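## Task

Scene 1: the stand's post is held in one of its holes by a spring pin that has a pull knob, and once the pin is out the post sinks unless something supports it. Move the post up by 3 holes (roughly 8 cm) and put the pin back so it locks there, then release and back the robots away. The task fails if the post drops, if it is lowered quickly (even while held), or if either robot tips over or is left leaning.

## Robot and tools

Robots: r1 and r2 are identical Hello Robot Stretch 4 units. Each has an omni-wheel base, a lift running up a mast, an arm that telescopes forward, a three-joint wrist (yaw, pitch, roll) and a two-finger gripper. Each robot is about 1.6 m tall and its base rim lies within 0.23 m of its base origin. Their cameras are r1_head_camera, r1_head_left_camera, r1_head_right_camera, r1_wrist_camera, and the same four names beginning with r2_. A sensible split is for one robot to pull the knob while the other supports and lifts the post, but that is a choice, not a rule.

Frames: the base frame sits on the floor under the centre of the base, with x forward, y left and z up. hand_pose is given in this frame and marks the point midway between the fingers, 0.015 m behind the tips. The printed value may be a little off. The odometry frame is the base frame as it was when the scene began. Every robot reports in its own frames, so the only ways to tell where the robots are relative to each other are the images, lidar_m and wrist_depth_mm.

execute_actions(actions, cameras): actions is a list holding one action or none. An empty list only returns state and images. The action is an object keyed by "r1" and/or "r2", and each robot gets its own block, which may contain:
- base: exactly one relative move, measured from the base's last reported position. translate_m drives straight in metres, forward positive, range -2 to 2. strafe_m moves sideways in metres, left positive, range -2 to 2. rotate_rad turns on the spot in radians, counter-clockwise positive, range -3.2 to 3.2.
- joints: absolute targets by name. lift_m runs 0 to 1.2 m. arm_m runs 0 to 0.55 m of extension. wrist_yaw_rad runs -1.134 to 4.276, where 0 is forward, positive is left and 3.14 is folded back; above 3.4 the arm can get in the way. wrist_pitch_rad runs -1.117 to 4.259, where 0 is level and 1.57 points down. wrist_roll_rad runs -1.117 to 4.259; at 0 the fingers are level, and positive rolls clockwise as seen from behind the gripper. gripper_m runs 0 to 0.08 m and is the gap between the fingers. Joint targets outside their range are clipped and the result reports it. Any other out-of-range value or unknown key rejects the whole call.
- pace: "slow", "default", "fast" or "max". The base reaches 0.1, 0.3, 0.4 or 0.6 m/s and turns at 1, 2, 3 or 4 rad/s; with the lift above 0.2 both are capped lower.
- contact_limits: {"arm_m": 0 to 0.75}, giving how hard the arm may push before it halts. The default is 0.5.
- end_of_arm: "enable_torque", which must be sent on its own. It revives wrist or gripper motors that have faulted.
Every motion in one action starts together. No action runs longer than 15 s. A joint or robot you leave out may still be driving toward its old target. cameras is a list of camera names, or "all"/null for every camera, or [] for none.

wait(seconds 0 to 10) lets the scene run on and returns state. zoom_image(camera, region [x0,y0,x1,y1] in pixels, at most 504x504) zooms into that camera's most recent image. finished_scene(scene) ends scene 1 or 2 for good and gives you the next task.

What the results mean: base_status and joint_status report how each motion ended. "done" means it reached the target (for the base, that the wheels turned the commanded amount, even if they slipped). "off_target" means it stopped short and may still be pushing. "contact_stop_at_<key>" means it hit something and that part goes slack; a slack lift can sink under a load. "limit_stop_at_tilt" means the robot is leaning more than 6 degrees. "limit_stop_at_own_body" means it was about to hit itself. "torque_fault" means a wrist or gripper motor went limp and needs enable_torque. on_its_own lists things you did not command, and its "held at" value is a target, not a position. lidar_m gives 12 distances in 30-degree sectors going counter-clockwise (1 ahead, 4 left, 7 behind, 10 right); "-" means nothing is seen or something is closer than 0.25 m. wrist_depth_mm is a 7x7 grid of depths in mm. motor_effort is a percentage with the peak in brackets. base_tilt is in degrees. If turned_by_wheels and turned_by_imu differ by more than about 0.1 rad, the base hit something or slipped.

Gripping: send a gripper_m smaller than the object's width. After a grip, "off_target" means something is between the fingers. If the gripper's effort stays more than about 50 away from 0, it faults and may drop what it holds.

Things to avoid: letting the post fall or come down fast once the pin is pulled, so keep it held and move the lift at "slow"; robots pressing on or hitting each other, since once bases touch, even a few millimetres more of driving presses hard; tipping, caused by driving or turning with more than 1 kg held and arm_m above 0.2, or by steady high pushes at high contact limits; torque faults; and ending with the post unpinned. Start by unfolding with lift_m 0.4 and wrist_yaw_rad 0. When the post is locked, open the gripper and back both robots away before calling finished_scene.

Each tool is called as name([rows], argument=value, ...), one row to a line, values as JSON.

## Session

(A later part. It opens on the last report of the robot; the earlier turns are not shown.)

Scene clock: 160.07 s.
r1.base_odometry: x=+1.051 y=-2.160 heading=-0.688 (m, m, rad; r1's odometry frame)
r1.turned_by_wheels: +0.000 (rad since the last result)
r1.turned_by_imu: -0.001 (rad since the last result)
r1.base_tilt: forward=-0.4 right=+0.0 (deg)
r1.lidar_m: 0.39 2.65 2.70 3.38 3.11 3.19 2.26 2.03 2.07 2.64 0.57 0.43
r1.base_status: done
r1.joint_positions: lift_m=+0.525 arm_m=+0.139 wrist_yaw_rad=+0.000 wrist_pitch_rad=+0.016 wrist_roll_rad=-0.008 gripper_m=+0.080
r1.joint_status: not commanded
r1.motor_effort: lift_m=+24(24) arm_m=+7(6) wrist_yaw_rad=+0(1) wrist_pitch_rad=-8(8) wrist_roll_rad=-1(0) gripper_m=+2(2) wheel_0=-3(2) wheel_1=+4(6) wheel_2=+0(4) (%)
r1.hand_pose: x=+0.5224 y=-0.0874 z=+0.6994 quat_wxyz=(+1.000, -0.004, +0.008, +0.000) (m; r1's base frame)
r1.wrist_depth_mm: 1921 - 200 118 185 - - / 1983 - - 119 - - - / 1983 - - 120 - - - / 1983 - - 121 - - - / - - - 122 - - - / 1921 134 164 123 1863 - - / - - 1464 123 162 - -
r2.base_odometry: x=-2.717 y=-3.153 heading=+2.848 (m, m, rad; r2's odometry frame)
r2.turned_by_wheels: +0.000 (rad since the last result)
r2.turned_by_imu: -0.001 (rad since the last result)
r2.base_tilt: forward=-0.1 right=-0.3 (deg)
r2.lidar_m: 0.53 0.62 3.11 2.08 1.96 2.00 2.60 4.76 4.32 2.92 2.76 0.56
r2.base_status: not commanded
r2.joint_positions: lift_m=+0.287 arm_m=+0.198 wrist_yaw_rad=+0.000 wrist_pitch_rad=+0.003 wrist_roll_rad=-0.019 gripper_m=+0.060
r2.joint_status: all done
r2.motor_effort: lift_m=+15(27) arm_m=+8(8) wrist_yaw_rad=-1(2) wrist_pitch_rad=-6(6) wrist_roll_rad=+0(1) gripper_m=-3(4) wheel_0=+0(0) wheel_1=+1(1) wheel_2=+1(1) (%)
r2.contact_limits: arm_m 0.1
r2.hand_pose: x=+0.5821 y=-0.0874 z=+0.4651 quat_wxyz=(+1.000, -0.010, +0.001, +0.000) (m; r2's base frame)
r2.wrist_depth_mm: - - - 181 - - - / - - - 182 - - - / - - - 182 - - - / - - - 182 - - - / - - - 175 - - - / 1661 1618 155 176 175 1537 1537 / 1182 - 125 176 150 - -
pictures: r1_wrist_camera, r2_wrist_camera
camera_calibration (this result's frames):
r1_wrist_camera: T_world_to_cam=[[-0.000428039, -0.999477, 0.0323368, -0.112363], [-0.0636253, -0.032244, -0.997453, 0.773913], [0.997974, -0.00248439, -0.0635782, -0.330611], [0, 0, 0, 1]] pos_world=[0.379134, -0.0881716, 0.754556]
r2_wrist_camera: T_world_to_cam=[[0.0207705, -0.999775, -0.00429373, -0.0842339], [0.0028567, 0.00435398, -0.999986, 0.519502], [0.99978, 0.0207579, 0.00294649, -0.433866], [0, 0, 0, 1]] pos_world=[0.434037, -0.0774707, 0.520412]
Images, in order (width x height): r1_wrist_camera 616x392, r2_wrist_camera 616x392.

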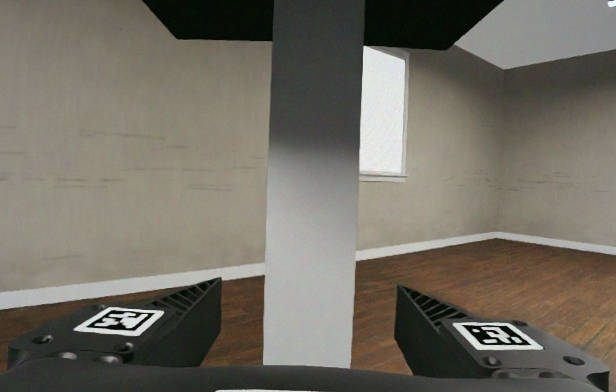

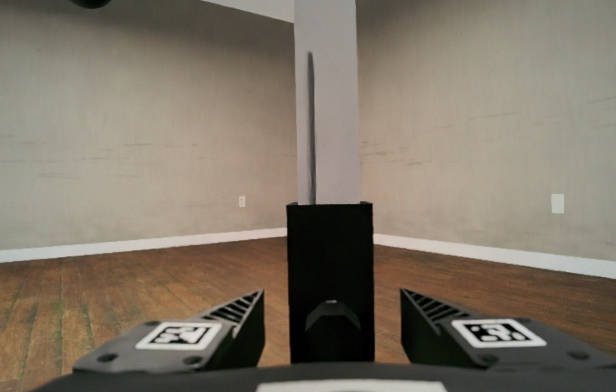

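execute_actions([
  {"r1": {"joints": {"gripper_m": 0.0}}, "r2": {"joints": {"arm_m": 0.203, "lift_m": 0.283, "gripper_m": 0.04}, "contact_limits": {"arm_m": 0.1}, "pace": "slow"}},
], cameras=["r1_wrist_camera", "r2_wrist_camera"])

Scene clock: 173.97 s.
r1.base_odometry: x=+1.051 y=-2.160 heading=-0.688 (m, m, rad; r1's odometry frame)
r1.turned_by_wheels: +0.000 (rad since the last result)
r1.turned_by_imu: -0.001 (rad since the last result)
r1.base_tilt: forward=-0.5 right=+0.1 (deg)
r1.lidar_m: 0.41 2.64 2.69 3.40 3.12 3.16 2.24 2.02 2.08 2.63 0.57 0.44
r1.base_status: not commanded
r1.joint_positions: lift_m=+0.525 arm_m=+0.139 wrist_yaw_rad=+0.001 wrist_pitch_rad=+0.016 wrist_roll_rad=-0.007 gripper_m=+0.029
r1.joint_status: gripper_m off_target (ended at +0.029, target +0.000)
r1.on_its_own: gripper_m is held at +0.023, not at your +0.000, by its contact guard: the fingers met something
r1.motor_effort: lift_m=+24(24) arm_m=+6(7) wrist_yaw_rad=-4(4) wrist_pitch_rad=-6(7) wrist_roll_rad=-4(4) gripper_m=-40(44) wheel_0=-3(3) wheel_1=+4(4) wheel_2=+0(0) (%)
r1.hand_pose: x=+0.5225 y=-0.0871 z=+0.6994 quat_wxyz=(+1.000, -0.004, +0.008, +0.001) (m; r1's base frame)
r1.wrist_depth_mm: 1921 - 200 118 185 - - / 1983 - - 119 - - - / 1983 - - 120 - - - / 1983 - - 121 - - - / - - - 121 - - - / 1921 - 144 122 146 - - / 1499 - - 123 - 1618 1537
r2.base_odometry: x=-2.717 y=-3.153 heading=+2.848 (m, m, rad; r2's odometry frame)
r2.turned_by_wheels: +0.000 (rad since the last result)
r2.turned_by_imu: -0.001 (rad since the last result)
r2.base_tilt: forward=-0.2 right=-0.3 (deg)
r2.lidar_m: 0.53 0.62 3.12 2.10 1.97 2.01 2.59 4.76 4.34 2.96 2.75 0.56
r2.base_status: not commanded
r2.joint_positions: lift_m=+0.283 arm_m=+0.201 wrist_yaw_rad=+0.000 wrist_pitch_rad=+0.003 wrist_roll_rad=-0.019 gripper_m=+0.040
r2.joint_status: all done
r2.motor_effort: lift_m=+15(14) arm_m=+8(8) wrist_yaw_rad=-1(2) wrist_pitch_rad=-6(6) wrist_roll_rad=+2(1) gripper_m=-3(3) wheel_0=+0(0) wheel_1=+1(1) wheel_2=+1(1) (%)
r2.contact_limits: arm_m 0.1
r2.hand_pose: x=+0.5851 y=-0.0874 z=+0.4611 quat_wxyz=(+1.000, -0.010, +0.001, +0.000) (m; r2's base frame)
r2.wrist_depth_mm: - - - 178 - - - / - - - 179 - - - / - - - 180 - - - / - - - 179 - - - / - - - 172 - - - / 1618 1618 1618 151 151 1537 1464 / 1160 1160 - 137 136 - -
pictures: r1_wrist_camera, r2_wrist_camera
camera_calibration (this result's frames):
r1_wrist_camera: T_world_to_cam=[[0.000862914, -0.999513, 0.0311832, -0.111955], [-0.0633469, -0.0311752, -0.997505, 0.773965], [0.997991, -0.0011146, -0.063343, -0.330783], [0, 0, 0, 1]] pos_world=[0.379243, -0.088141, 0.754572]
r2_wrist_camera: T_world_to_cam=[[0.0207708, -0.999775, -0.00429368, -0.0843135], [0.00285663, 0.00435393, -0.999986, 0.515508], [0.99978, 0.0207582, 0.00294643, -0.436855], [0, 0, 0, 1]] pos_world=[0.437037, -0.0774707, 0.516426]
Images, in order (width x height): r1_wrist_camera 616x392, r2_wrist_camera 616x392.

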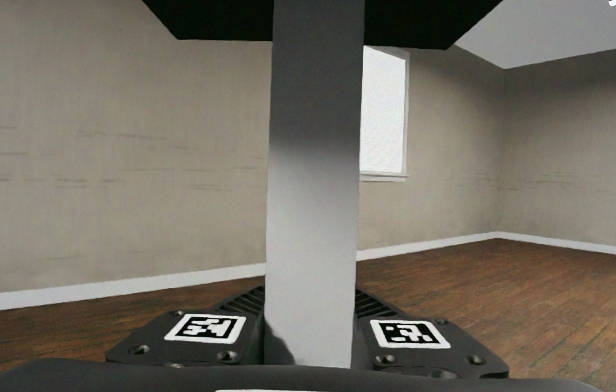

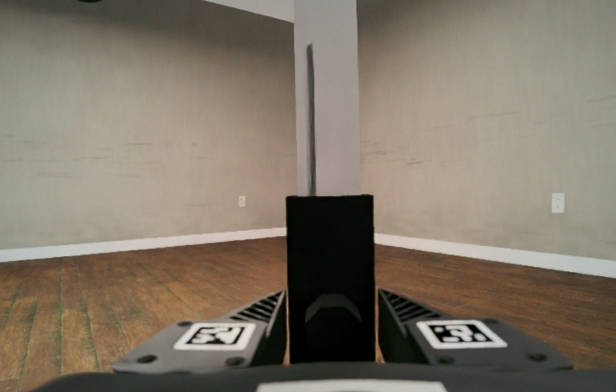

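execute_actions([
  {"r2": {"joints": {"gripper_m": 0.0}}, "r1": {"joints": {"lift_m": 0.528}, "pace": "slow"}},
], cameras=["r2_wrist_camera"])

Scene clock: 178.63 s.
r1.base_odometry: x=+1.051 y=-2.160 heading=-0.688 (m, m, rad; r1's odometry frame)
r1.turned_by_wheels: +0.000 (rad since the last result)
r1.turned_by_imu: -0.001 (rad since the last result)
r1.base_tilt: forward=-0.4 right=-0.1 (deg)
r1.lidar_m: 0.39 2.64 2.69 3.40 3.13 3.17 2.27 1.98 2.06 2.63 0.55 0.42
r1.base_status: not commanded
r1.joint_positions: lift_m=+0.527 arm_m=+0.139 wrist_yaw_rad=+0.002 wrist_pitch_rad=+0.020 wrist_roll_rad=-0.007 gripper_m=+0.029
r1.joint_status: all done
r1.on_its_own: gripper_m is held at +0.023, not at your +0.000, by its contact guard: the fingers met something
r1.motor_effort: lift_m=+27(27) arm_m=+6(7) wrist_yaw_rad=-4(5) wrist_pitch_rad=-18(18) wrist_roll_rad=-4(4) gripper_m=-42(42) wheel_0=-3(3) wheel_1=+4(4) wheel_2=+0(0) (%)
r1.hand_pose: x=+0.5226 y=-0.0870 z=+0.7014 quat_wxyz=(+1.000, -0.004, +0.010, +0.001) (m; r1's base frame)
r1.wrist_depth_mm: 1921 - 202 117 186 - - / 1983 - - 118 - - - / 1983 - - 120 - - - / 1983 - - 120 - - - / - - - 121 - - - / 1863 1983 144 122 145 - - / 1464 - - 123 - 1576 1537
r2.base_odometry: x=-2.717 y=-3.153 heading=+2.848 (m, m, rad; r2's odometry frame)
r2.turned_by_wheels: +0.000 (rad since the last result)
r2.turned_by_imu: -0.001 (rad since the last result)
r2.base_tilt: forward=-0.1 right=-0.3 (deg)
r2.lidar_m: 0.53 0.62 3.11 2.11 1.96 2.02 2.57 4.77 4.32 2.94 2.74 0.56
r2.base_status: not commanded
r2.joint_positions: lift_m=+0.283 arm_m=+0.201 wrist_yaw_rad=+0.000 wrist_pitch_rad=+0.003 wrist_roll_rad=-0.018 gripper_m=+0.019
r2.joint_status: gripper_m off_target (ended at +0.019, target +0.000)
r2.on_its_own: gripper_m is held at +0.015, not at your +0.000, by its contact guard: the fingers met something
r2.motor_effort: lift_m=+15(15) arm_m=+9(8) wrist_yaw_rad=-2(2) wrist_pitch_rad=-6(5) wrist_roll_rad=-1(1) gripper_m=-39(36) wheel_0=+0(1) wheel_1=+2(1) wheel_2=+1(1) (%)
r2.hand_pose: x=+0.5851 y=-0.0874 z=+0.4611 quat_wxyz=(+1.000, -0.009, +0.001, +0.000) (m; r2's base frame)
r2.wrist_depth_mm: - - - 179 - - - / - - - 179 - - - / - - - 179 - - - / - - - 179 - - - / - - - 172 - - - / 1661 1618 1618 139 152 1499 1464 / 1182 1138 - - - - 1078
pictures: r2_wrist_camera
camera_calibration (this result's frames):
r2_wrist_camera: T_world_to_cam=[[0.0207725, -0.999772, -0.00491202, -0.0840285], [0.00285651, 0.00497241, -0.999984, 0.515561], [0.99978, 0.0207581, 0.00295915, -0.436862], [0, 0, 0, 1]] pos_world=[0.437038, -0.0775045, 0.516433]
Images, in order (width x height): r2_wrist_camera 616x392.

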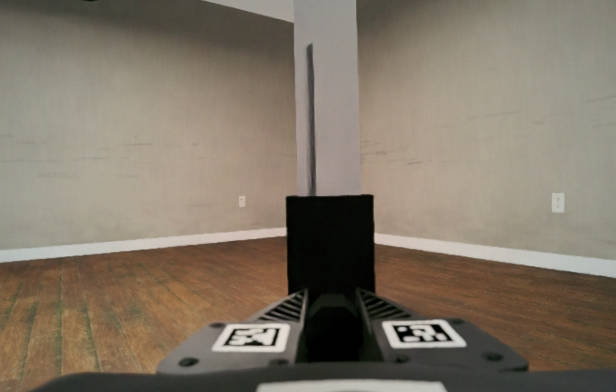

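execute_actions([
  {"r2": {"joints": {"arm_m": 0.185}, "contact_limits": {"arm_m": 0.4}, "pace": "slow"}},
], cameras=["r2_wrist_camera", "r1_wrist_camera", "r1_head_right_camera"])

Scene clock: 183.43 s.
r1.base_odometry: x=+1.051 y=-2.160 heading=-0.688 (m, m, rad; r1's odometry frame)
r1.turned_by_wheels: +0.000 (rad since the last result)
r1.turned_by_imu: -0.001 (rad since the last result)
r1.base_tilt: forward=-0.4 right=-0.1 (deg)
r1.lidar_m: 0.38 2.65 2.70 3.39 3.12 3.20 2.26 2.03 2.07 2.63 0.57 0.44
r1.base_status: not commanded
r1.joint_positions: lift_m=+0.527 arm_m=+0.139 wrist_yaw_rad=+0.002 wrist_pitch_rad=+0.020 wrist_roll_rad=-0.007 gripper_m=+0.029
r1.joint_status: not commanded
r1.on_its_own: gripper_m is held at +0.023, not at your +0.000, by its contact guard: the fingers met something
r1.motor_effort: lift_m=+27(27) arm_m=+6(6) wrist_yaw_rad=-5(5) wrist_pitch_rad=-18(17) wrist_roll_rad=-5(4) gripper_m=-42(43) wheel_0=-3(3) wheel_1=+4(4) wheel_2=+0(0) (%)
r1.hand_pose: x=+0.5226 y=-0.0870 z=+0.7014 quat_wxyz=(+1.000, -0.004, +0.010, +0.001) (m; r1's base frame)
r1.wrist_depth_mm: 1921 - 202 117 186 - - / 1921 - - 118 - - - / 1983 - - 119 - - - / 1983 - - 120 - - - / - - - 121 - - - / 1863 1921 144 122 145 - - / 1464 - - 123 - 1576 1499
r2.base_odometry: x=-2.718 y=-3.152 heading=+2.848 (m, m, rad; r2's odometry frame)
r2.turned_by_wheels: +0.000 (rad since the last result)
r2.turned_by_imu: -0.001 (rad since the last result)
r2.base_tilt: forward=-0.1 right=-0.3 (deg)
r2.lidar_m: 0.53 0.60 3.11 2.08 1.96 2.02 2.61 4.78 4.33 2.96 2.74 0.57
r2.base_status: not commanded
r2.joint_positions: lift_m=+0.283 arm_m=+0.188 wrist_yaw_rad=+0.005 wrist_pitch_rad=+0.004 wrist_roll_rad=-0.019 gripper_m=+0.019
r2.joint_status: all done
r2.on_its_own: gripper_m is held at +0.015, not at your +0.000, by its contact guard: the fingers met something; wrist_yaw_rad is at rest, and its effort (-15) is outside its rest range (-13 to +13)
r2.motor_effort: lift_m=+16(16) arm_m=-16(17) wrist_yaw_rad=-15(16) wrist_pitch_rad=-9(11) wrist_roll_rad=+0(1) gripper_m=-37(38) wheel_0=-5(5) wheel_1=-1(1) wheel_2=+7(7) (%)
r2.contact_limits: arm_m 0.4
r2.hand_pose: x=+0.5718 y=-0.0863 z=+0.4608 quat_wxyz=(+1.000, -0.009, +0.002, +0.003) (m; r2's base frame)
r2.wrist_depth_mm: - - - 191 - - - / - - - 191 - - - / - - - 193 - - - / - - - 191 - - - / - - - 185 - - - / 1618 1661 1618 144 153 1537 1464 / 1160 1160 - - - - 1078
pictures: r1_head_right_camera, r1_wrist_camera, r2_wrist_camera
camera_calibration (this result's frames):
r1_wrist_camera: T_world_to_cam=[[0.00131427, -0.999513, 0.0311853, -0.112183], [-0.0670067, -0.0312032, -0.997264, 0.777684], [0.997752, -0.000778952, -0.0670151, -0.328017], [0, 0, 0, 1]] pos_world=[0.379537, -0.0881172, 0.757073]
r2_wrist_camera: T_world_to_cam=[[0.0257658, -0.999657, -0.00474673, -0.0856118], [0.00170305, 0.00479219, -0.999987, 0.51596], [0.999667, 0.0257574, 0.00182594, -0.422615], [0, 0, 0, 1]] pos_world=[0.423801, -0.0771696, 0.516319]
Images, in order (width x height): r1_head_right_camera 420x672, r1_wrist_camera 616x392, r2_wrist_camera 616x392.

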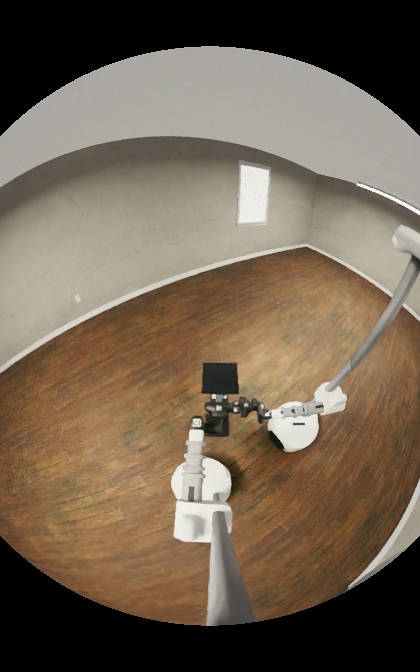

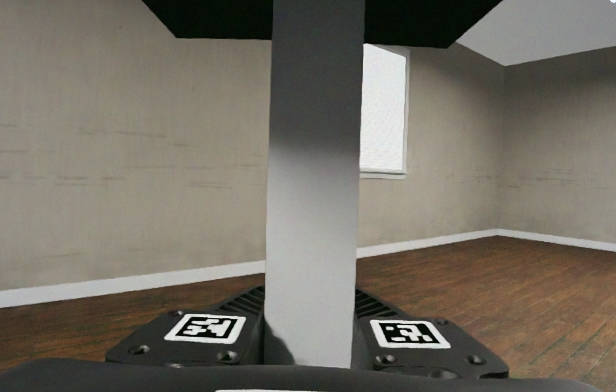

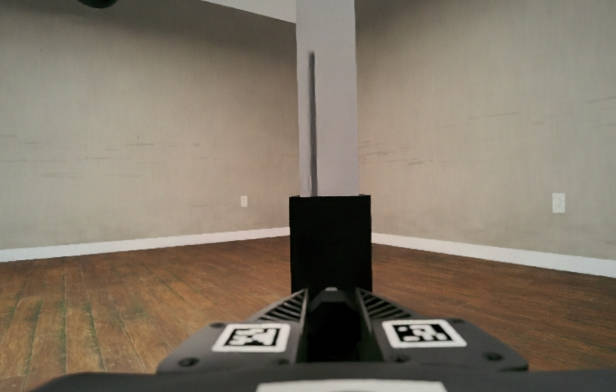

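zoom_image(camera="r2_wrist_camera", region=[260, 250, 410, 370])

Region (260, 250, 410, 370) of r2_wrist_camera's 616x392 image, scaled by 3.360; it fills the top 403 rows of this view, and the rest is white.

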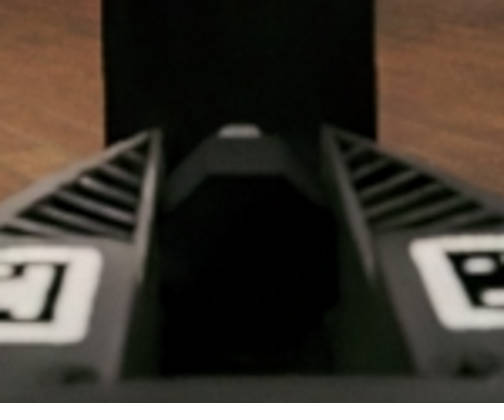

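execute_actions([
  {"r1": {"joints": {"lift_m": 0.534}, "pace": "slow"}},
], cameras=["r2_wrist_camera", "r1_wrist_camera"])

Scene clock: 190.07 s.
r1.base_odometry: x=+1.051 y=-2.160 heading=-0.688 (m, m, rad; r1's odometry frame)
r1.turned_by_wheels: +0.000 (rad since the last result)
r1.turned_by_imu: -0.001 (rad since the last result)
r1.base_tilt: forward=-0.5 right=-0.1 (deg)
r1.lidar_m: 0.40 2.66 2.68 3.39 3.12 3.17 2.24 2.01 2.08 2.64 0.55 0.41
r1.base_status: not commanded
r1.joint_positions: lift_m=+0.533 arm_m=+0.139 wrist_yaw_rad=+0.002 wrist_pitch_rad=+0.021 wrist_roll_rad=-0.007 gripper_m=+0.029
r1.joint_status: all done
r1.on_its_own: gripper_m is held at +0.023, not at your +0.000, by its contact guard: the fingers met something
r1.motor_effort: lift_m=+27(28) arm_m=+6(6) wrist_yaw_rad=-6(6) wrist_pitch_rad=-22(23) wrist_roll_rad=-4(5) gripper_m=-42(42) wheel_0=-3(3) wheel_1=+4(4) wheel_2=+0(0) (%)
r1.hand_pose: x=+0.5226 y=-0.0870 z=+0.7070 quat_wxyz=(+1.000, -0.004, +0.011, +0.001) (m; r1's base frame)
r1.wrist_depth_mm: 1921 - 202 117 186 - - / 1921 - - 118 - - - / 1983 - - 119 - - - / 1983 - - 120 - - - / - - - 121 - - - / 1863 1983 144 122 145 - - / 1430 - - 123 - 1576 1537
r2.base_odometry: x=-2.718 y=-3.152 heading=+2.848 (m, m, rad; r2's odometry frame)
r2.turned_by_wheels: +0.000 (rad since the last result)
r2.turned_by_imu: -0.001 (rad since the last result)
r2.base_tilt: forward=+0.0 right=-0.3 (deg)
r2.lidar_m: 0.52 0.61 3.11 2.09 1.97 2.00 2.61 4.77 4.34 2.93 2.74 0.56
r2.base_status: not commanded
r2.joint_positions: lift_m=+0.283 arm_m=+0.188 wrist_yaw_rad=+0.005 wrist_pitch_rad=+0.004 wrist_roll_rad=-0.019 gripper_m=+0.019
r2.joint_status: not commanded
r2.on_its_own: gripper_m is held at +0.015, not at your +0.000, by its contact guard: the fingers met something; wrist_yaw_rad is at rest, and its effort (-16) is outside its rest range (-13 to +13)
r2.motor_effort: lift_m=+16(16) arm_m=-16(16) wrist_yaw_rad=-16(16) wrist_pitch_rad=-9(9) wrist_roll_rad=+0(0) gripper_m=-38(39) wheel_0=-5(5) wheel_1=-1(1) wheel_2=+7(7) (%)
r2.hand_pose: x=+0.5718 y=-0.0863 z=+0.4608 quat_wxyz=(+1.000, -0.009, +0.002, +0.003) (m; r2's base frame)
r2.wrist_depth_mm: - - - 191 - - - / - - - 191 - - - / - - - 192 - - - / - - - 191 - - - / - - - 185 - - - / 1618 1618 1576 144 153 1537 1499 / 1160 1182 - - - - 1098
pictures: r1_wrist_camera, r2_wrist_camera
camera_calibration (this result's frames):
r1_wrist_camera: T_world_to_cam=[[0.00151576, -0.999512, 0.0311867, -0.112432], [-0.0686374, -0.0312171, -0.997153, 0.784052], [0.997641, -0.000629124, -0.0686512, -0.326463], [0, 0, 0, 1]] pos_world=[0.379678, -0.0881065, 0.762914]
r2_wrist_camera: T_world_to_cam=[[0.0257656, -0.999657, -0.00474667, -0.0856118], [0.00170306, 0.00479214, -0.999987, 0.51596], [0.999667, 0.0257572, 0.00182595, -0.422615], [0, 0, 0, 1]] pos_world=[0.423801, -0.0771696, 0.516319]
Images, in order (width x height): r1_wrist_camera 616x392, r2_wrist_camera 616x392.

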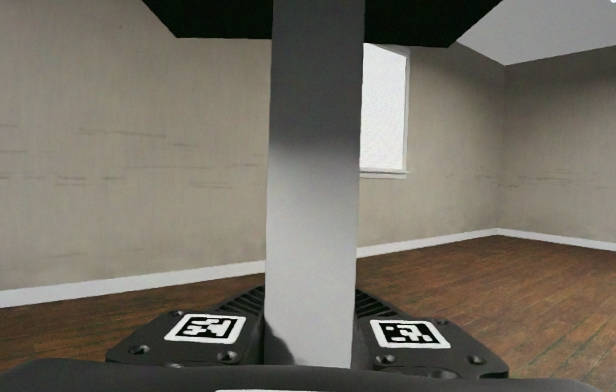

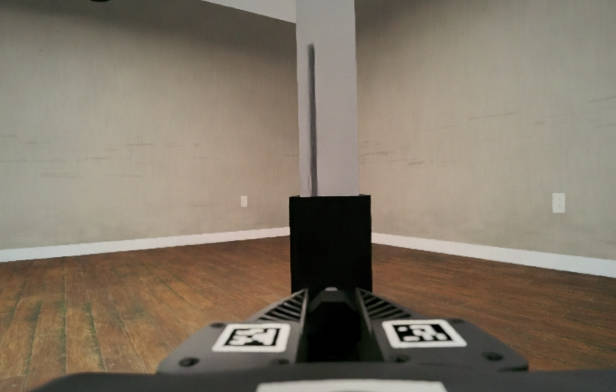

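execute_actions([
  {"r1": {"joints": {"lift_m": 0.596}, "pace": "slow"}},
], cameras=["r2_wrist_camera", "r1_wrist_camera"])

Scene clock: 201.63 s.
r1.base_odometry: x=+1.051 y=-2.160 heading=-0.688 (m, m, rad; r1's odometry frame)
r1.turned_by_wheels: +0.000 (rad since the last result)
r1.turned_by_imu: -0.001 (rad since the last result)
r1.base_tilt: forward=-0.4 right=+0.0 (deg)
r1.lidar_m: 0.40 2.64 2.68 3.39 3.13 3.18 2.24 2.00 2.10 2.62 0.56 0.44
r1.base_status: not commanded
r1.joint_positions: lift_m=+0.595 arm_m=+0.139 wrist_yaw_rad=+0.002 wrist_pitch_rad=+0.021 wrist_roll_rad=-0.007 gripper_m=+0.029
r1.joint_status: all done
r1.on_its_own: gripper_m is held at +0.023, not at your +0.000, by its contact guard: the fingers met something
r1.motor_effort: lift_m=+27(27) arm_m=+6(6) wrist_yaw_rad=-5(5) wrist_pitch_rad=-22(23) wrist_roll_rad=-4(4) gripper_m=-42(43) wheel_0=-3(3) wheel_1=+5(4) wheel_2=+0(0) (%)
r1.hand_pose: x=+0.5226 y=-0.0870 z=+0.7690 quat_wxyz=(+1.000, -0.004, +0.011, +0.001) (m; r1's base frame)
r1.wrist_depth_mm: 1983 - 202 117 186 - - / 1983 - - 118 - - - / 1983 - - 119 - - - / 1921 - - 120 - - - / - - - 121 - - - / 1921 - 144 122 145 - - / 1576 - - 123 - 1708 1661
r2.base_odometry: x=-2.718 y=-3.152 heading=+2.848 (m, m, rad; r2's odometry frame)
r2.turned_by_wheels: +0.000 (rad since the last result)
r2.turned_by_imu: -0.001 (rad since the last result)
r2.base_tilt: forward=-0.1 right=-0.3 (deg)
r2.lidar_m: 0.53 0.61 3.11 2.09 1.93 2.01 2.59 4.77 4.32 2.95 2.75 0.58
r2.base_status: not commanded
r2.joint_positions: lift_m=+0.283 arm_m=+0.188 wrist_yaw_rad=+0.005 wrist_pitch_rad=+0.004 wrist_roll_rad=-0.019 gripper_m=+0.019
r2.joint_status: not commanded
r2.on_its_own: gripper_m is held at +0.015, not at your +0.000, by its contact guard: the fingers met something; wrist_yaw_rad is at rest, and its effort (-16) is outside its rest range (-13 to +13)
r2.motor_effort: lift_m=+16(16) arm_m=-16(16) wrist_yaw_rad=-16(15) wrist_pitch_rad=-9(9) wrist_roll_rad=+0(0) gripper_m=-38(37) wheel_0=-5(5) wheel_1=-1(1) wheel_2=+7(7) (%)
r2.hand_pose: x=+0.5718 y=-0.0863 z=+0.4608 quat_wxyz=(+1.000, -0.009, +0.002, +0.003) (m; r2's base frame)
r2.wrist_depth_mm: - - - 191 - - - / - - - 192 - - - / - - - 192 - - - / - - - 192 - - - / - - - 185 - - - / 1618 1661 1618 144 153 1537 1499 / 1160 1182 - - - - 1078
pictures: r1_wrist_camera, r2_wrist_camera
camera_calibration (this result's frames):
r1_wrist_camera: T_world_to_cam=[[0.00151862, -0.999512, 0.0311869, -0.114367], [-0.0687325, -0.0312175, -0.997147, 0.845902], [0.997634, -0.00062926, -0.0687464, -0.322132], [0, 0, 0, 1]] pos_world=[0.379684, -0.0881065, 0.824909]
r2_wrist_camera: T_world_to_cam=[[0.0257657, -0.999657, -0.00474669, -0.0856118], [0.00170309, 0.00479215, -0.999987, 0.51596], [0.999667, 0.0257573, 0.00182598, -0.422615], [0, 0, 0, 1]] pos_world=[0.423801, -0.0771696, 0.516319]
Images, in order (width x height): r1_wrist_camera 616x392, r2_wrist_camera 616x392.

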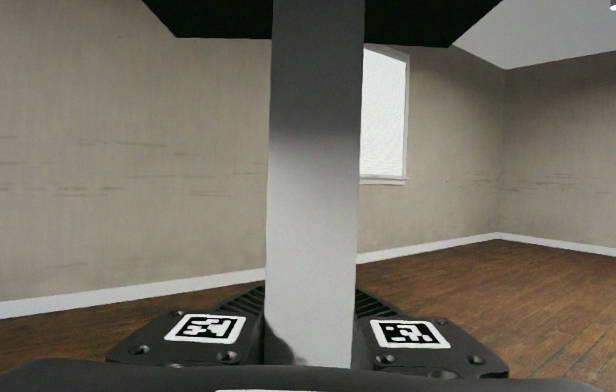

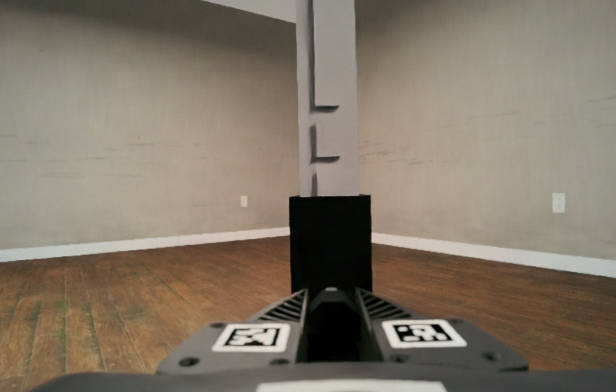

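zoom_image(camera="r2_wrist_camera", region=[260, 60, 400, 220])

Region (260, 60, 400, 220) of r2_wrist_camera's 616x392 image, scaled by 3.150; it fills the left 441 columns of this view, and the rest is white.

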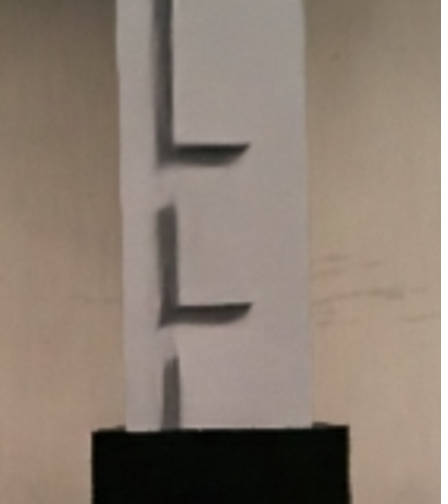

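execute_actions([
  {"r2": {"joints": {"gripper_m": 0.045}, "pace": "slow"}},
], cameras=["r2_wrist_camera"])

execute_actions([
  {"r1": {"joints": {"lift_m": 0.606}, "pace": "slow"}, "r2": {"joints": {"arm_m": 0.15}}},
], cameras=["r2_wrist_camera", "r1_wrist_camera"])

Scene clock: 220.53 s.
r1.base_odometry: x=+1.051 y=-2.160 heading=-0.688 (m, m, rad; r1's odometry frame)
r1.turned_by_wheels: +0.000 (rad since the last result)
r1.turned_by_imu: -0.001 (rad since the last result)
r1.base_tilt: forward=-0.4 right=+0.0 (deg)
r1.lidar_m: 0.41 2.64 2.69 3.38 3.15 3.18 2.25 2.03 2.09 2.66 0.57 0.43
r1.base_status: not commanded
r1.joint_positions: lift_m=+0.595 arm_m=+0.139 wrist_yaw_rad=+0.002 wrist_pitch_rad=+0.021 wrist_roll_rad=-0.007 gripper_m=+0.029
r1.joint_status: not commanded
r1.on_its_own: gripper_m is held at +0.023, not at your +0.000, by its contact guard: the fingers met something
r1.motor_effort: lift_m=+28(27) arm_m=+6(6) wrist_yaw_rad=-5(4) wrist_pitch_rad=-23(22) wrist_roll_rad=-4(5) gripper_m=-40(41) wheel_0=-3(3) wheel_1=+3(4) wheel_2=+0(0) (%)
r1.hand_pose: x=+0.5226 y=-0.0870 z=+0.7690 quat_wxyz=(+1.000, -0.004, +0.011, +0.001) (m; r1's base frame)
r1.wrist_depth_mm: 1921 - - 117 187 - - / 1983 - - 118 - - - / 1983 - - 119 - - - / 1983 - - 120 - - - / - - - 121 - - - / 1983 - 144 122 145 - - / 1618 - - 123 - 1708 1661
r2.base_odometry: x=-2.717 y=-3.153 heading=+2.848 (m, m, rad; r2's odometry frame)
r2.turned_by_wheels: +0.000 (rad since the last result)
r2.turned_by_imu: -0.001 (rad since the last result)
r2.base_tilt: forward=-0.2 right=-0.3 (deg)
r2.lidar_m: 0.52 0.61 3.13 2.08 1.94 2.02 2.60 4.78 4.38 2.95 2.75 0.56
r2.base_status: not commanded
r2.joint_positions: lift_m=+0.283 arm_m=+0.187 wrist_yaw_rad=+0.000 wrist_pitch_rad=+0.003 wrist_roll_rad=-0.019 gripper_m=+0.045
r2.joint_status: all done
r2.motor_effort: lift_m=+16(16) arm_m=-8(16) wrist_yaw_rad=-2(16) wrist_pitch_rad=-6(9) wrist_roll_rad=+0(0) gripper_m=+1(32) wheel_0=-2(5) wheel_1=-1(1) wheel_2=+1(7) (%)
r2.hand_pose: x=+0.5701 y=-0.0873 z=+0.4610 quat_wxyz=(+1.000, -0.009, +0.001, +0.000) (m; r2's base frame)
r2.wrist_depth_mm: - - - 193 - - - / - - - 194 - - - / - - - 195 - - - / - - - 190 - - - / - - - 187 - - - / 1618 1618 1464 154 163 1537 1499 / 1160 - - 187 164 - -
pictures: r2_wrist_camera
camera_calibration (this result's frames):
r2_wrist_camera: T_world_to_cam=[[0.0210239, -0.999768, -0.00463509, -0.0839358], [0.00283548, 0.00469572, -0.999985, 0.515549], [0.999775, 0.0210105, 0.00293354, -0.421894], [0, 0, 0, 1]] pos_world=[0.422102, -0.077473, 0.516389]
Images, in order (width x height): r2_wrist_camera 616x392.

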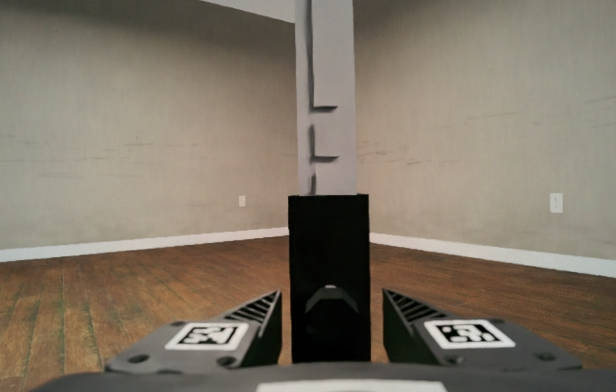

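Scene clock: 221.40 s.
r1.base_odometry: x=+1.051 y=-2.160 heading=-0.688 (m, m, rad; r1's odometry frame)
r1.turned_by_wheels: +0.000 (rad since the last result)
r1.turned_by_imu: +0.000 (rad since the last result)
r1.base_tilt: forward=-0.4 right=+0.1 (deg)
r1.lidar_m: 0.41 2.65 2.70 3.41 3.13 3.15 2.27 2.03 2.09 2.64 0.54 0.41
r1.base_status: not commanded
r1.joint_positions: lift_m=+0.605 arm_m=+0.139 wrist_yaw_rad=+0.002 wrist_pitch_rad=+0.024 wrist_roll_rad=-0.007 gripper_m=+0.029
r1.joint_status: all done
r1.on_its_own: gripper_m is held at +0.023, not at your +0.000, by its contact guard: the fingers met something; wrist_pitch_rad is at rest, and its effort (-30) is outside its rest range (-23 to +23)
r1.motor_effort: lift_m=+28(30) arm_m=+6(6) wrist_yaw_rad=-6(7) wrist_pitch_rad=-30(30) wrist_roll_rad=-4(3) gripper_m=-42(42) wheel_0=-3(3) wheel_1=+4(4) wheel_2=+0(0) (%)
r1.hand_pose: x=+0.5227 y=-0.0870 z=+0.7783 quat_wxyz=(+1.000, -0.004, +0.012, +0.001) (m; r1's base frame)
r1.wrist_depth_mm: 1921 - - 116 187 - - / 1863 - - 118 - - - / 1983 - - 119 - - - / 1983 - - 120 - - - / - - - 121 - - - / 1921 - 144 122 146 - - / 1576 - - 123 - 1708 1618
r2.base_odometry: x=-2.717 y=-3.153 heading=+2.848 (m, m, rad; r2's odometry frame)
r2.turned_by_wheels: +0.000 (rad since the last result)
r2.turned_by_imu: +0.000 (rad since the last result)
r2.base_tilt: forward=-0.1 right=-0.3 (deg)
r2.lidar_m: 0.53 0.62 3.14 2.10 1.96 1.99 2.61 4.77 4.32 2.94 2.75 0.58
r2.base_status: not commanded
r2.joint_positions: lift_m=+0.283 arm_m=+0.151 wrist_yaw_rad=+0.000 wrist_pitch_rad=+0.003 wrist_roll_rad=-0.019 gripper_m=+0.045
r2.joint_status: all done
r2.motor_effort: lift_m=+16(16) arm_m=-8(8) wrist_yaw_rad=-1(3) wrist_pitch_rad=-6(6) wrist_roll_rad=+0(0) gripper_m=+2(2) wheel_0=-3(2) wheel_1=-1(1) wheel_2=+1(1) (%)
r2.hand_pose: x=+0.5351 y=-0.0874 z=+0.4610 quat_wxyz=(+1.000, -0.009, +0.001, +0.000) (m; r2's base frame)
r2.wrist_depth_mm: - - - 228 - - - / - - - 229 - - - / - - - 229 - - - / - - - 224 - - - / - - - 223 - - - / 1618 1618 1499 222 164 1576 1464 / 1160 - - 223 164 - -
pictures: r1_wrist_camera, r2_wrist_camera
camera_calibration (this result's frames):
r1_wrist_camera: T_world_to_cam=[[0.00173352, -0.999512, 0.0311887, -0.114743], [-0.0714723, -0.0312328, -0.996953, 0.856464], [0.997441, -0.000500885, -0.0714916, -0.319301], [0, 0, 0, 1]] pos_world=[0.379896, -0.0880972, 0.834606]
r2_wrist_camera: T_world_to_cam=[[0.020649, -0.999776, -0.00463179, -0.0830798], [0.00282891, 0.00469119, -0.999985, 0.51565], [0.999783, 0.0206356, 0.00292515, -0.386863], [0, 0, 0, 1]] pos_world=[0.387036, -0.0774971, 0.516389]
Images, in order (width x height): r1_wrist_camera 616x392, r2_wrist_camera 616x392.

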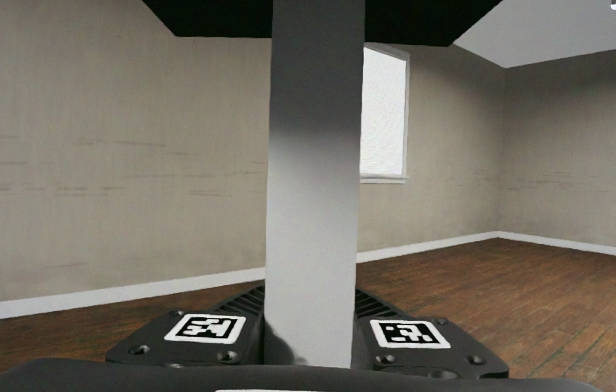

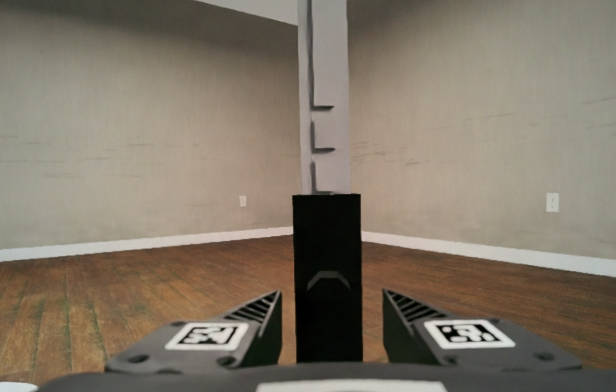

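zoom_image(camera="r2_wrist_camera", region=[250, 80, 410, 320])

Region (250, 80, 410, 320) of r2_wrist_camera's 616x392 image, scaled by 2.100.

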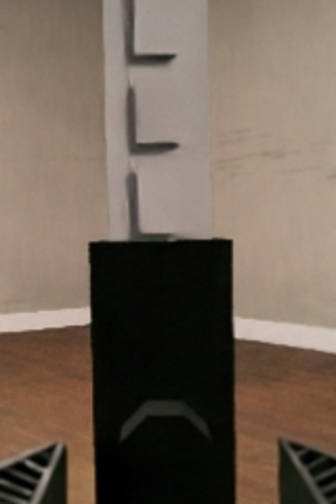

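execute_actions([
  {"r1": {"joints": {"lift_m": 0.61}, "pace": "slow"}},
], cameras=["r2_wrist_camera", "r1_wrist_camera"])

zoom_image(camera="r2_wrist_camera", region=[250, 80, 410, 320])

Scene clock: 228.33 s.
r1.base_odometry: x=+1.051 y=-2.160 heading=-0.688 (m, m, rad; r1's odometry frame)
r1.turned_by_wheels: +0.000 (rad since the last result)
r1.turned_by_imu: -0.001 (rad since the last result)
r1.base_tilt: forward=-0.5 right=+0.0 (deg)
r1.lidar_m: 0.41 2.64 2.69 3.38 3.13 3.19 2.25 2.04 2.10 2.63 0.55 0.44
r1.base_status: not commanded
r1.joint_positions: lift_m=+0.609 arm_m=+0.139 wrist_yaw_rad=+0.002 wrist_pitch_rad=+0.025 wrist_roll_rad=-0.008 gripper_m=+0.029
r1.joint_status: all done
r1.on_its_own: gripper_m is held at +0.023, not at your +0.000, by its contact guard: the fingers met something; wrist_pitch_rad is at rest, and its effort (-33) is outside its rest range (-23 to +23)
r1.motor_effort: lift_m=+29(29) arm_m=+5(6) wrist_yaw_rad=-8(6) wrist_pitch_rad=-33(33) wrist_roll_rad=-3(4) gripper_m=-41(42) wheel_0=-3(3) wheel_1=+4(4) wheel_2=+0(0) (%)
r1.hand_pose: x=+0.5227 y=-0.0869 z=+0.7820 quat_wxyz=(+1.000, -0.004, +0.013, +0.001) (m; r1's base frame)
r1.wrist_depth_mm: 1921 - - 116 187 - - / 1921 - - 118 - - - / 1983 - - 118 - - - / 1921 - - 120 - - - / - - - 121 - - - / 1921 - 144 122 145 - - / 1576 - - 123 - 1661 1618
r2.base_odometry: x=-2.717 y=-3.153 heading=+2.848 (m, m, rad; r2's odometry frame)
r2.turned_by_wheels: +0.000 (rad since the last result)
r2.turned_by_imu: -0.001 (rad since the last result)
r2.base_tilt: forward=-0.1 right=-0.3 (deg)
r2.lidar_m: 0.54 0.62 3.12 2.11 1.97 2.01 2.57 4.79 4.34 2.94 2.75 0.57
r2.base_status: not commanded
r2.joint_positions: lift_m=+0.283 arm_m=+0.151 wrist_yaw_rad=+0.000 wrist_pitch_rad=+0.003 wrist_roll_rad=-0.019 gripper_m=+0.045
r2.joint_status: not commanded
r2.motor_effort: lift_m=+16(17) arm_m=-8(9) wrist_yaw_rad=-1(2) wrist_pitch_rad=-6(6) wrist_roll_rad=+0(0) gripper_m=+2(2) wheel_0=-3(2) wheel_1=-1(1) wheel_2=+1(1) (%)
r2.hand_pose: x=+0.5351 y=-0.0874 z=+0.4610 quat_wxyz=(+1.000, -0.009, +0.001, +0.000) (m; r2's base frame)
r2.wrist_depth_mm: - - - 229 - - - / - - - 229 - - - / - - - 229 - - - / - - - 225 - - - / - - - 222 - - - / 1618 1661 1499 223 164 1576 1499 / 1160 - - 224 164 - -
pictures: r1_wrist_camera, r2_wrist_camera
camera_calibration (this result's frames):
r1_wrist_camera: T_world_to_cam=[[0.00196197, -0.999503, 0.0314722, -0.115159], [-0.0725714, -0.0315316, -0.996865, 0.860637], [0.997361, -0.000328162, -0.0725972, -0.318157], [0, 0, 0, 1]] pos_world=[0.380001, -0.088069, 0.838466]
r2_wrist_camera: T_world_to_cam=[[0.020649, -0.999776, -0.00463164, -0.0830799], [0.00282907, 0.00469103, -0.999985, 0.51565], [0.999783, 0.0206356, 0.0029253, -0.386863], [0, 0, 0, 1]] pos_world=[0.387036, -0.077497, 0.516389]
Images, in order (width x height): r1_wrist_camera 616x392, r2_wrist_camera 616x392.

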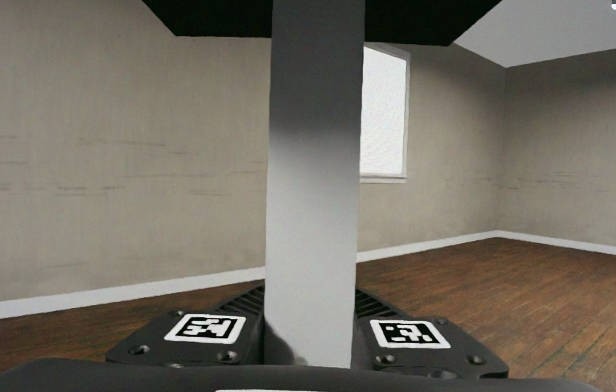

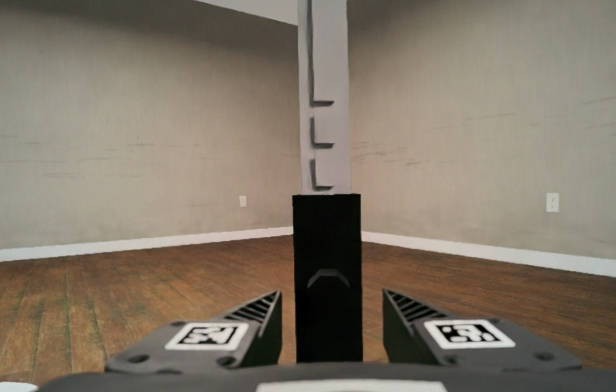

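Region (250, 80, 410, 320) of r2_wrist_camera's 616x392 image, scaled by 2.100.

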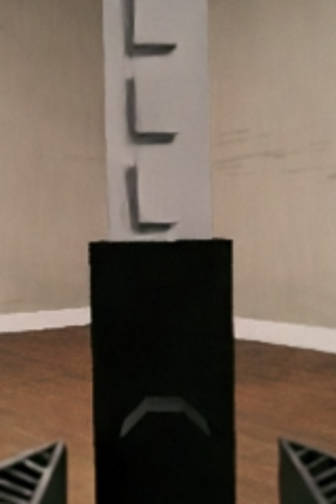

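execute_actions([
  {"r1": {"joints": {"lift_m": 0.604}, "pace": "slow"}},
], cameras=["r2_wrist_camera"])

zoom_image(camera="r2_wrist_camera", region=[250, 80, 410, 320])

Scene clock: 231.93 s.
r1.base_odometry: x=+1.051 y=-2.160 heading=-0.688 (m, m, rad; r1's odometry frame)
r1.turned_by_wheels: +0.000 (rad since the last result)
r1.turned_by_imu: -0.001 (rad since the last result)
r1.base_tilt: forward=-0.4 right=+0.0 (deg)
r1.lidar_m: 0.41 2.66 2.66 3.39 3.13 3.19 2.26 2.02 2.08 2.63 0.56 0.44
r1.base_status: not commanded
r1.joint_positions: lift_m=+0.604 arm_m=+0.139 wrist_yaw_rad=+0.002 wrist_pitch_rad=+0.022 wrist_roll_rad=-0.008 gripper_m=+0.029
r1.joint_status: all done
r1.on_its_own: gripper_m is held at +0.023, not at your +0.000, by its contact guard: the fingers met something
r1.motor_effort: lift_m=+16(29) arm_m=+5(6) wrist_yaw_rad=-4(5) wrist_pitch_rad=-22(33) wrist_roll_rad=-1(3) gripper_m=-41(43) wheel_0=-3(3) wheel_1=+4(4) wheel_2=+0(0) (%)
r1.hand_pose: x=+0.5227 y=-0.0871 z=+0.7778 quat_wxyz=(+1.000, -0.004, +0.011, +0.001) (m; r1's base frame)
r1.wrist_depth_mm: 1921 - 201 117 186 - - / 1983 - - 118 - - - / 1983 - - 119 - - - / - - - 120 - - - / - - - 121 - - - / 1921 - 144 122 146 - - / 1661 - - 123 - 1708 1661
r2.base_odometry: x=-2.717 y=-3.153 heading=+2.848 (m, m, rad; r2's odometry frame)
r2.turned_by_wheels: +0.000 (rad since the last result)
r2.turned_by_imu: -0.001 (rad since the last result)
r2.base_tilt: forward=-0.1 right=-0.3 (deg)
r2.lidar_m: 0.53 0.61 3.13 2.11 1.97 1.99 2.59 4.75 4.34 2.96 2.74 0.55
r2.base_status: not commanded
r2.joint_positions: lift_m=+0.283 arm_m=+0.151 wrist_yaw_rad=+0.000 wrist_pitch_rad=+0.003 wrist_roll_rad=-0.019 gripper_m=+0.045
r2.joint_status: not commanded
r2.motor_effort: lift_m=+16(16) arm_m=-9(8) wrist_yaw_rad=-1(1) wrist_pitch_rad=-6(6) wrist_roll_rad=+0(0) gripper_m=+1(2) wheel_0=-2(2) wheel_1=-1(1) wheel_2=+1(1) (%)
r2.hand_pose: x=+0.5351 y=-0.0874 z=+0.4610 quat_wxyz=(+1.000, -0.009, +0.001, +0.000) (m; r2's base frame)
r2.wrist_depth_mm: - - - 228 - - - / - - - 229 - - - / - - - 229 - - - / - - - 224 - - - / - - - 222 - - - / 1618 1618 1499 223 164 1537 1464 / 1138 - - 223 164 - -
pictures: r2_wrist_camera
camera_calibration (this result's frames):
r2_wrist_camera: T_world_to_cam=[[0.0206491, -0.999776, -0.00463173, -0.0830799], [0.00282903, 0.00469113, -0.999985, 0.51565], [0.999783, 0.0206357, 0.00292526, -0.386863], [0, 0, 0, 1]] pos_world=[0.387036, -0.077497, 0.516389]
Images, in order (width x height): r2_wrist_camera 616x392.

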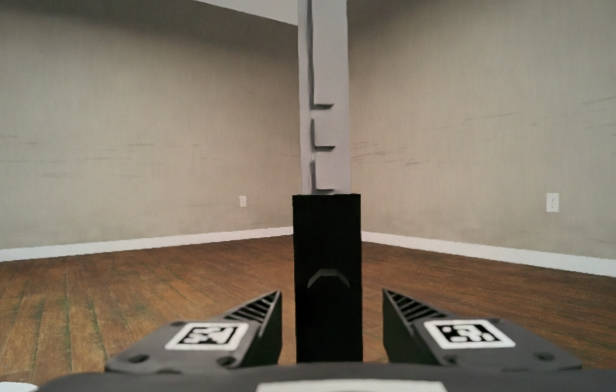

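Region (250, 80, 410, 320) of r2_wrist_camera's 616x392 image, scaled by 2.100.

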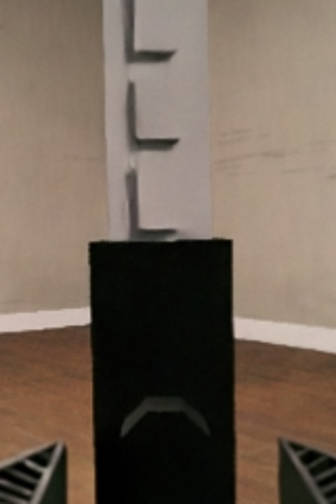

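execute_actions([
  {"r1": {"joints": {"lift_m": 0.601}, "pace": "slow"}},
], cameras=["r2_wrist_camera"])

zoom_image(camera="r2_wrist_camera", region=[250, 80, 410, 320])

Scene clock: 235.20 s.
r1.base_odometry: x=+1.051 y=-2.160 heading=-0.688 (m, m, rad; r1's odometry frame)
r1.turned_by_wheels: +0.000 (rad since the last result)
r1.turned_by_imu: -0.001 (rad since the last result)
r1.base_tilt: forward=-0.4 right=-0.1 (deg)
r1.lidar_m: 0.38 2.64 2.69 3.41 3.12 3.16 2.25 2.03 2.08 2.62 0.56 0.42
r1.base_status: not commanded
r1.joint_positions: lift_m=+0.601 arm_m=+0.139 wrist_yaw_rad=+0.001 wrist_pitch_rad=+0.018 wrist_roll_rad=-0.009 gripper_m=+0.029
r1.joint_status: all done
r1.on_its_own: gripper_m is held at +0.023, not at your +0.000, by its contact guard: the fingers met something
r1.motor_effort: lift_m=+14(17) arm_m=+5(6) wrist_yaw_rad=-4(5) wrist_pitch_rad=-11(23) wrist_roll_rad=+0(2) gripper_m=-41(39) wheel_0=-3(3) wheel_1=+4(4) wheel_2=+0(0) (%)
r1.hand_pose: x=+0.5227 y=-0.0872 z=+0.7759 quat_wxyz=(+1.000, -0.004, +0.009, +0.001) (m; r1's base frame)
r1.wrist_depth_mm: 1921 - 200 118 185 - - / 1921 - - 119 - - - / 1983 - - 120 - - - / 1983 - - 121 - - - / - - - 121 - - - / 1863 - 144 122 146 - - / 1618 - - 123 - 1808 1618
r2.base_odometry: x=-2.717 y=-3.153 heading=+2.848 (m, m, rad; r2's odometry frame)
r2.turned_by_wheels: +0.000 (rad since the last result)
r2.turned_by_imu: -0.001 (rad since the last result)
r2.base_tilt: forward=-0.1 right=-0.3 (deg)
r2.lidar_m: 0.55 0.61 3.09 2.10 1.97 2.01 2.58 4.78 4.34 2.97 2.75 0.56
r2.base_status: not commanded
r2.joint_positions: lift_m=+0.283 arm_m=+0.151 wrist_yaw_rad=+0.000 wrist_pitch_rad=+0.003 wrist_roll_rad=-0.019 gripper_m=+0.045
r2.joint_status: not commanded
r2.motor_effort: lift_m=+16(16) arm_m=-8(8) wrist_yaw_rad=-1(1) wrist_pitch_rad=-6(6) wrist_roll_rad=+0(0) gripper_m=+1(4) wheel_0=-3(3) wheel_1=-1(1) wheel_2=+1(1) (%)
r2.hand_pose: x=+0.5351 y=-0.0874 z=+0.4610 quat_wxyz=(+1.000, -0.009, +0.001, +0.000) (m; r2's base frame)
r2.wrist_depth_mm: - - - 229 - - - / - - - 229 - - - / - - - 229 - - - / - - - 224 - - - / - - - 223 - - - / 1618 1661 1499 223 164 1537 1499 / 1160 - - 223 164 - -
pictures: r2_wrist_camera
camera_calibration (this result's frames):
r2_wrist_camera: T_world_to_cam=[[0.020649, -0.999776, -0.00463166, -0.0830798], [0.00282911, 0.00469106, -0.999985, 0.51565], [0.999783, 0.0206356, 0.00292534, -0.386863], [0, 0, 0, 1]] pos_world=[0.387036, -0.0774971, 0.516389]
Images, in order (width x height): r2_wrist_camera 616x392.

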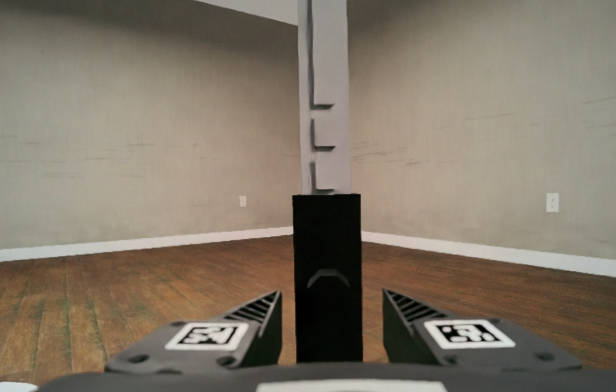

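Region (250, 80, 410, 320) of r2_wrist_camera's 616x392 image, scaled by 2.100.

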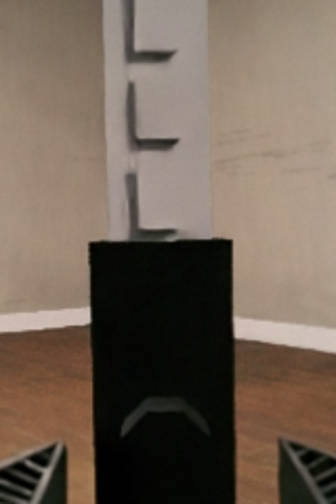

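execute_actions([
  {"r1": {"joints": {"gripper_m": 0.07}}, "r2": {"base": {"translate_m": -0.4}, "joints": {"arm_m": 0.0}, "pace": "fast"}},
], cameras=[])

execute_actions([
  {"r1": {"base": {"translate_m": -0.4}, "joints": {"arm_m": 0.0}, "pace": "fast"}},
], cameras=["r2_wrist_camera", "r1_head_camera", "r2_head_camera"])

Scene clock: 240.67 s.
r1.base_odometry: x=+1.051 y=-2.160 heading=-0.688 (m, m, rad; r1's odometry frame)
r1.turned_by_wheels: +0.000 (rad since the last result)
r1.turned_by_imu: -0.002 (rad since the last result)
r1.base_tilt: forward=-0.4 right=-0.1 (deg)
r1.lidar_m: 0.40 2.65 2.70 3.40 3.14 3.13 2.25 2.03 2.09 1.05 0.88 0.43
r1.base_status: not commanded
r1.joint_positions: lift_m=+0.601 arm_m=+0.139 wrist_yaw_rad=+0.000 wrist_pitch_rad=+0.017 wrist_roll_rad=-0.009 gripper_m=+0.070
r1.joint_status: all done
r1.motor_effort: lift_m=+14(14) arm_m=+5(5) wrist_yaw_rad=+0(3) wrist_pitch_rad=-8(12) wrist_roll_rad=+2(2) gripper_m=+3(41) wheel_0=-3(3) wheel_1=+4(3) wheel_2=+0(0) (%)
r1.hand_pose: x=+0.5226 y=-0.0873 z=+0.7761 quat_wxyz=(+1.000, -0.005, +0.008, +0.000) (m; r1's base frame)
r1.wrist_depth_mm: 1921 - 199 118 185 - - / 1983 - - 119 - - - / 1921 - - 119 - - - / 1983 - - 120 - - - / - - - 121 - - - / 1983 - 159 122 - - - / - - 1576 123 142 - -
r2.base_odometry: x=-2.335 y=-3.269 heading=+2.848 (m, m, rad; r2's odometry frame)
r2.turned_by_wheels: +0.000 (rad since the last result)
r2.turned_by_imu: -0.001 (rad since the last result)
r2.base_tilt: forward=-0.1 right=-0.3 (deg)
r2.lidar_m: 0.93 0.97 2.76 1.86 1.73 1.78 2.32 4.44 4.53 3.22 2.97 3.04
r2.base_status: done
r2.joint_positions: lift_m=+0.283 arm_m=+0.001 wrist_yaw_rad=+0.000 wrist_pitch_rad=+0.003 wrist_roll_rad=-0.019 gripper_m=+0.045
r2.joint_status: all done
r2.motor_effort: lift_m=+16(16) arm_m=-9(10) wrist_yaw_rad=-1(3) wrist_pitch_rad=-5(6) wrist_roll_rad=+0(1) gripper_m=+1(3) wheel_0=+2(5) wheel_1=+1(6) wheel_2=+0(12) (%)
r2.hand_pose: x=+0.3850 y=-0.0874 z=+0.4610 quat_wxyz=(+1.000, -0.009, +0.002, +0.000) (m; r2's base frame)
r2.wrist_depth_mm: 768 866 - - - - - / 917 - - - - - - / - - - - - - - / - - - - - - - / - - - - - - - / 809 960 960 1464 164 1537 1499 / 732 - - 1160 164 - -
pictures: none
No camera images: the call's "cameras" was empty. Leave "cameras" out to get every camera's image.

Scene clock: 243.03 s.
r1.base_odometry: x=+0.742 y=-1.906 heading=-0.688 (m, m, rad; r1's odometry frame)
r1.turned_by_wheels: +0.000 (rad since the last result)
r1.turned_by_imu: +0.000 (rad since the last result)
r1.base_tilt: forward=-0.4 right=+0.0 (deg)
r1.lidar_m: 0.78 2.99 3.03 3.14 2.89 2.88 1.88 1.70 1.72 2.25 1.18 1.18
r1.base_status: done
r1.joint_positions: lift_m=+0.601 arm_m=+0.004 wrist_yaw_rad=+0.000 wrist_pitch_rad=+0.016 wrist_roll_rad=-0.009 gripper_m=+0.070
r1.joint_status: all done
joint sent to its limit — the command would take r1.arm_m past its lower limit, so that joint was sent only as far as its limit.
r1.motor_effort: lift_m=+14(15) arm_m=-7(7) wrist_yaw_rad=+0(1) wrist_pitch_rad=-8(8) wrist_roll_rad=+2(1) gripper_m=+3(3) wheel_0=+1(6) wheel_1=+0(6) wheel_2=+0(12) (%)
r1.hand_pose: x=+0.3874 y=-0.0874 z=+0.7761 quat_wxyz=(+1.000, -0.005, +0.008, +0.000) (m; r1's base frame)
r1.wrist_depth_mm: - - - - - - - / - - - - - - - / - - - - - - - / - - - - - - - / - - - - - - - / - - 159 - - - - / - - 1618 1618 141 - -
r2.base_odometry: x=-2.335 y=-3.269 heading=+2.848 (m, m, rad; r2's odometry frame)
r2.turned_by_wheels: +0.000 (rad since the last result)
r2.turned_by_imu: -0.001 (rad since the last result)
r2.base_tilt: forward=-0.1 right=-0.3 (deg)
r2.lidar_m: 0.94 1.08 2.73 1.85 1.73 1.78 2.32 4.44 4.55 3.19 2.98 3.04
r2.base_status: not commanded
r2.joint_positions: lift_m=+0.283 arm_m=+0.001 wrist_yaw_rad=+0.000 wrist_pitch_rad=+0.003 wrist_roll_rad=-0.019 gripper_m=+0.045
r2.joint_status: not commanded
r2.motor_effort: lift_m=+16(16) arm_m=-8(8) wrist_yaw_rad=-1(1) wrist_pitch_rad=-6(6) wrist_roll_rad=+0(0) gripper_m=+1(1) wheel_0=+2(2) wheel_1=+1(1) wheel_2=+0(0) (%)
r2.hand_pose: x=+0.3850 y=-0.0874 z=+0.4610 quat_wxyz=(+1.000, -0.009, +0.002, +0.000) (m; r2's base frame)
r2.wrist_depth_mm: - - - - - - - / 878 - - - - - - / - - - - - - - / - - - - - - - / - - - - - - - / 1078 1661 1537 1464 164 1537 1499 / 904 - - 1160 164 - -
pictures: r1_head_camera, r2_head_camera, r2_wrist_camera
camera_calibration (this result's frames):
r2_wrist_camera: T_world_to_cam=[[0.020559, -0.999778, -0.00457138, -0.0799942], [0.0028047, 0.00463001, -0.999985, 0.516068], [0.999785, 0.0205459, 0.00289927, -0.236854], [0, 0, 0, 1]] pos_world=[0.237, -0.0774995, 0.516382]
Images, in order (width x height): r1_head_camera 420x560, r2_head_camera 420x560, r2_wrist_camera 616x392.

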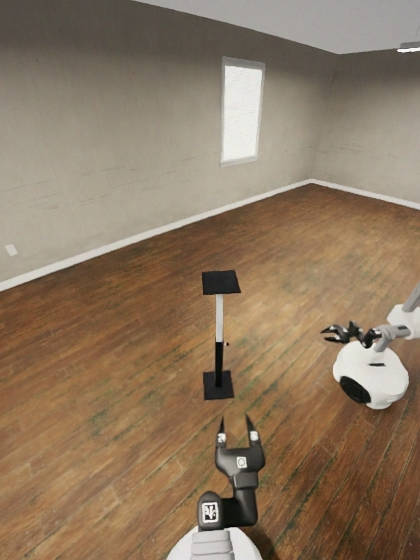

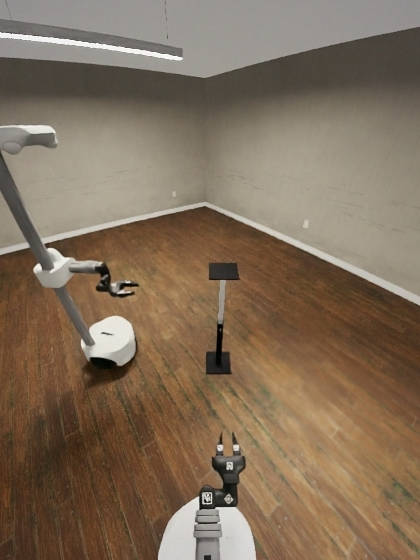

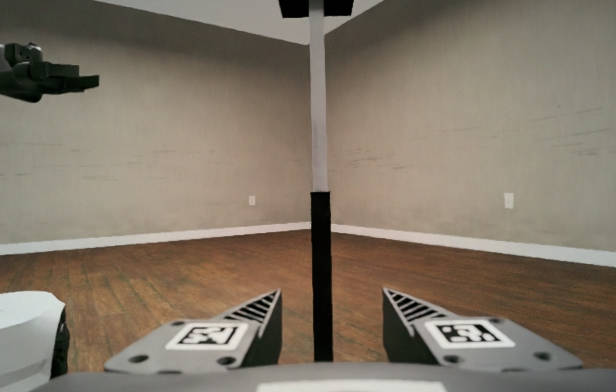

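finished_scene(scene=1)

The scene is finished: the task was done.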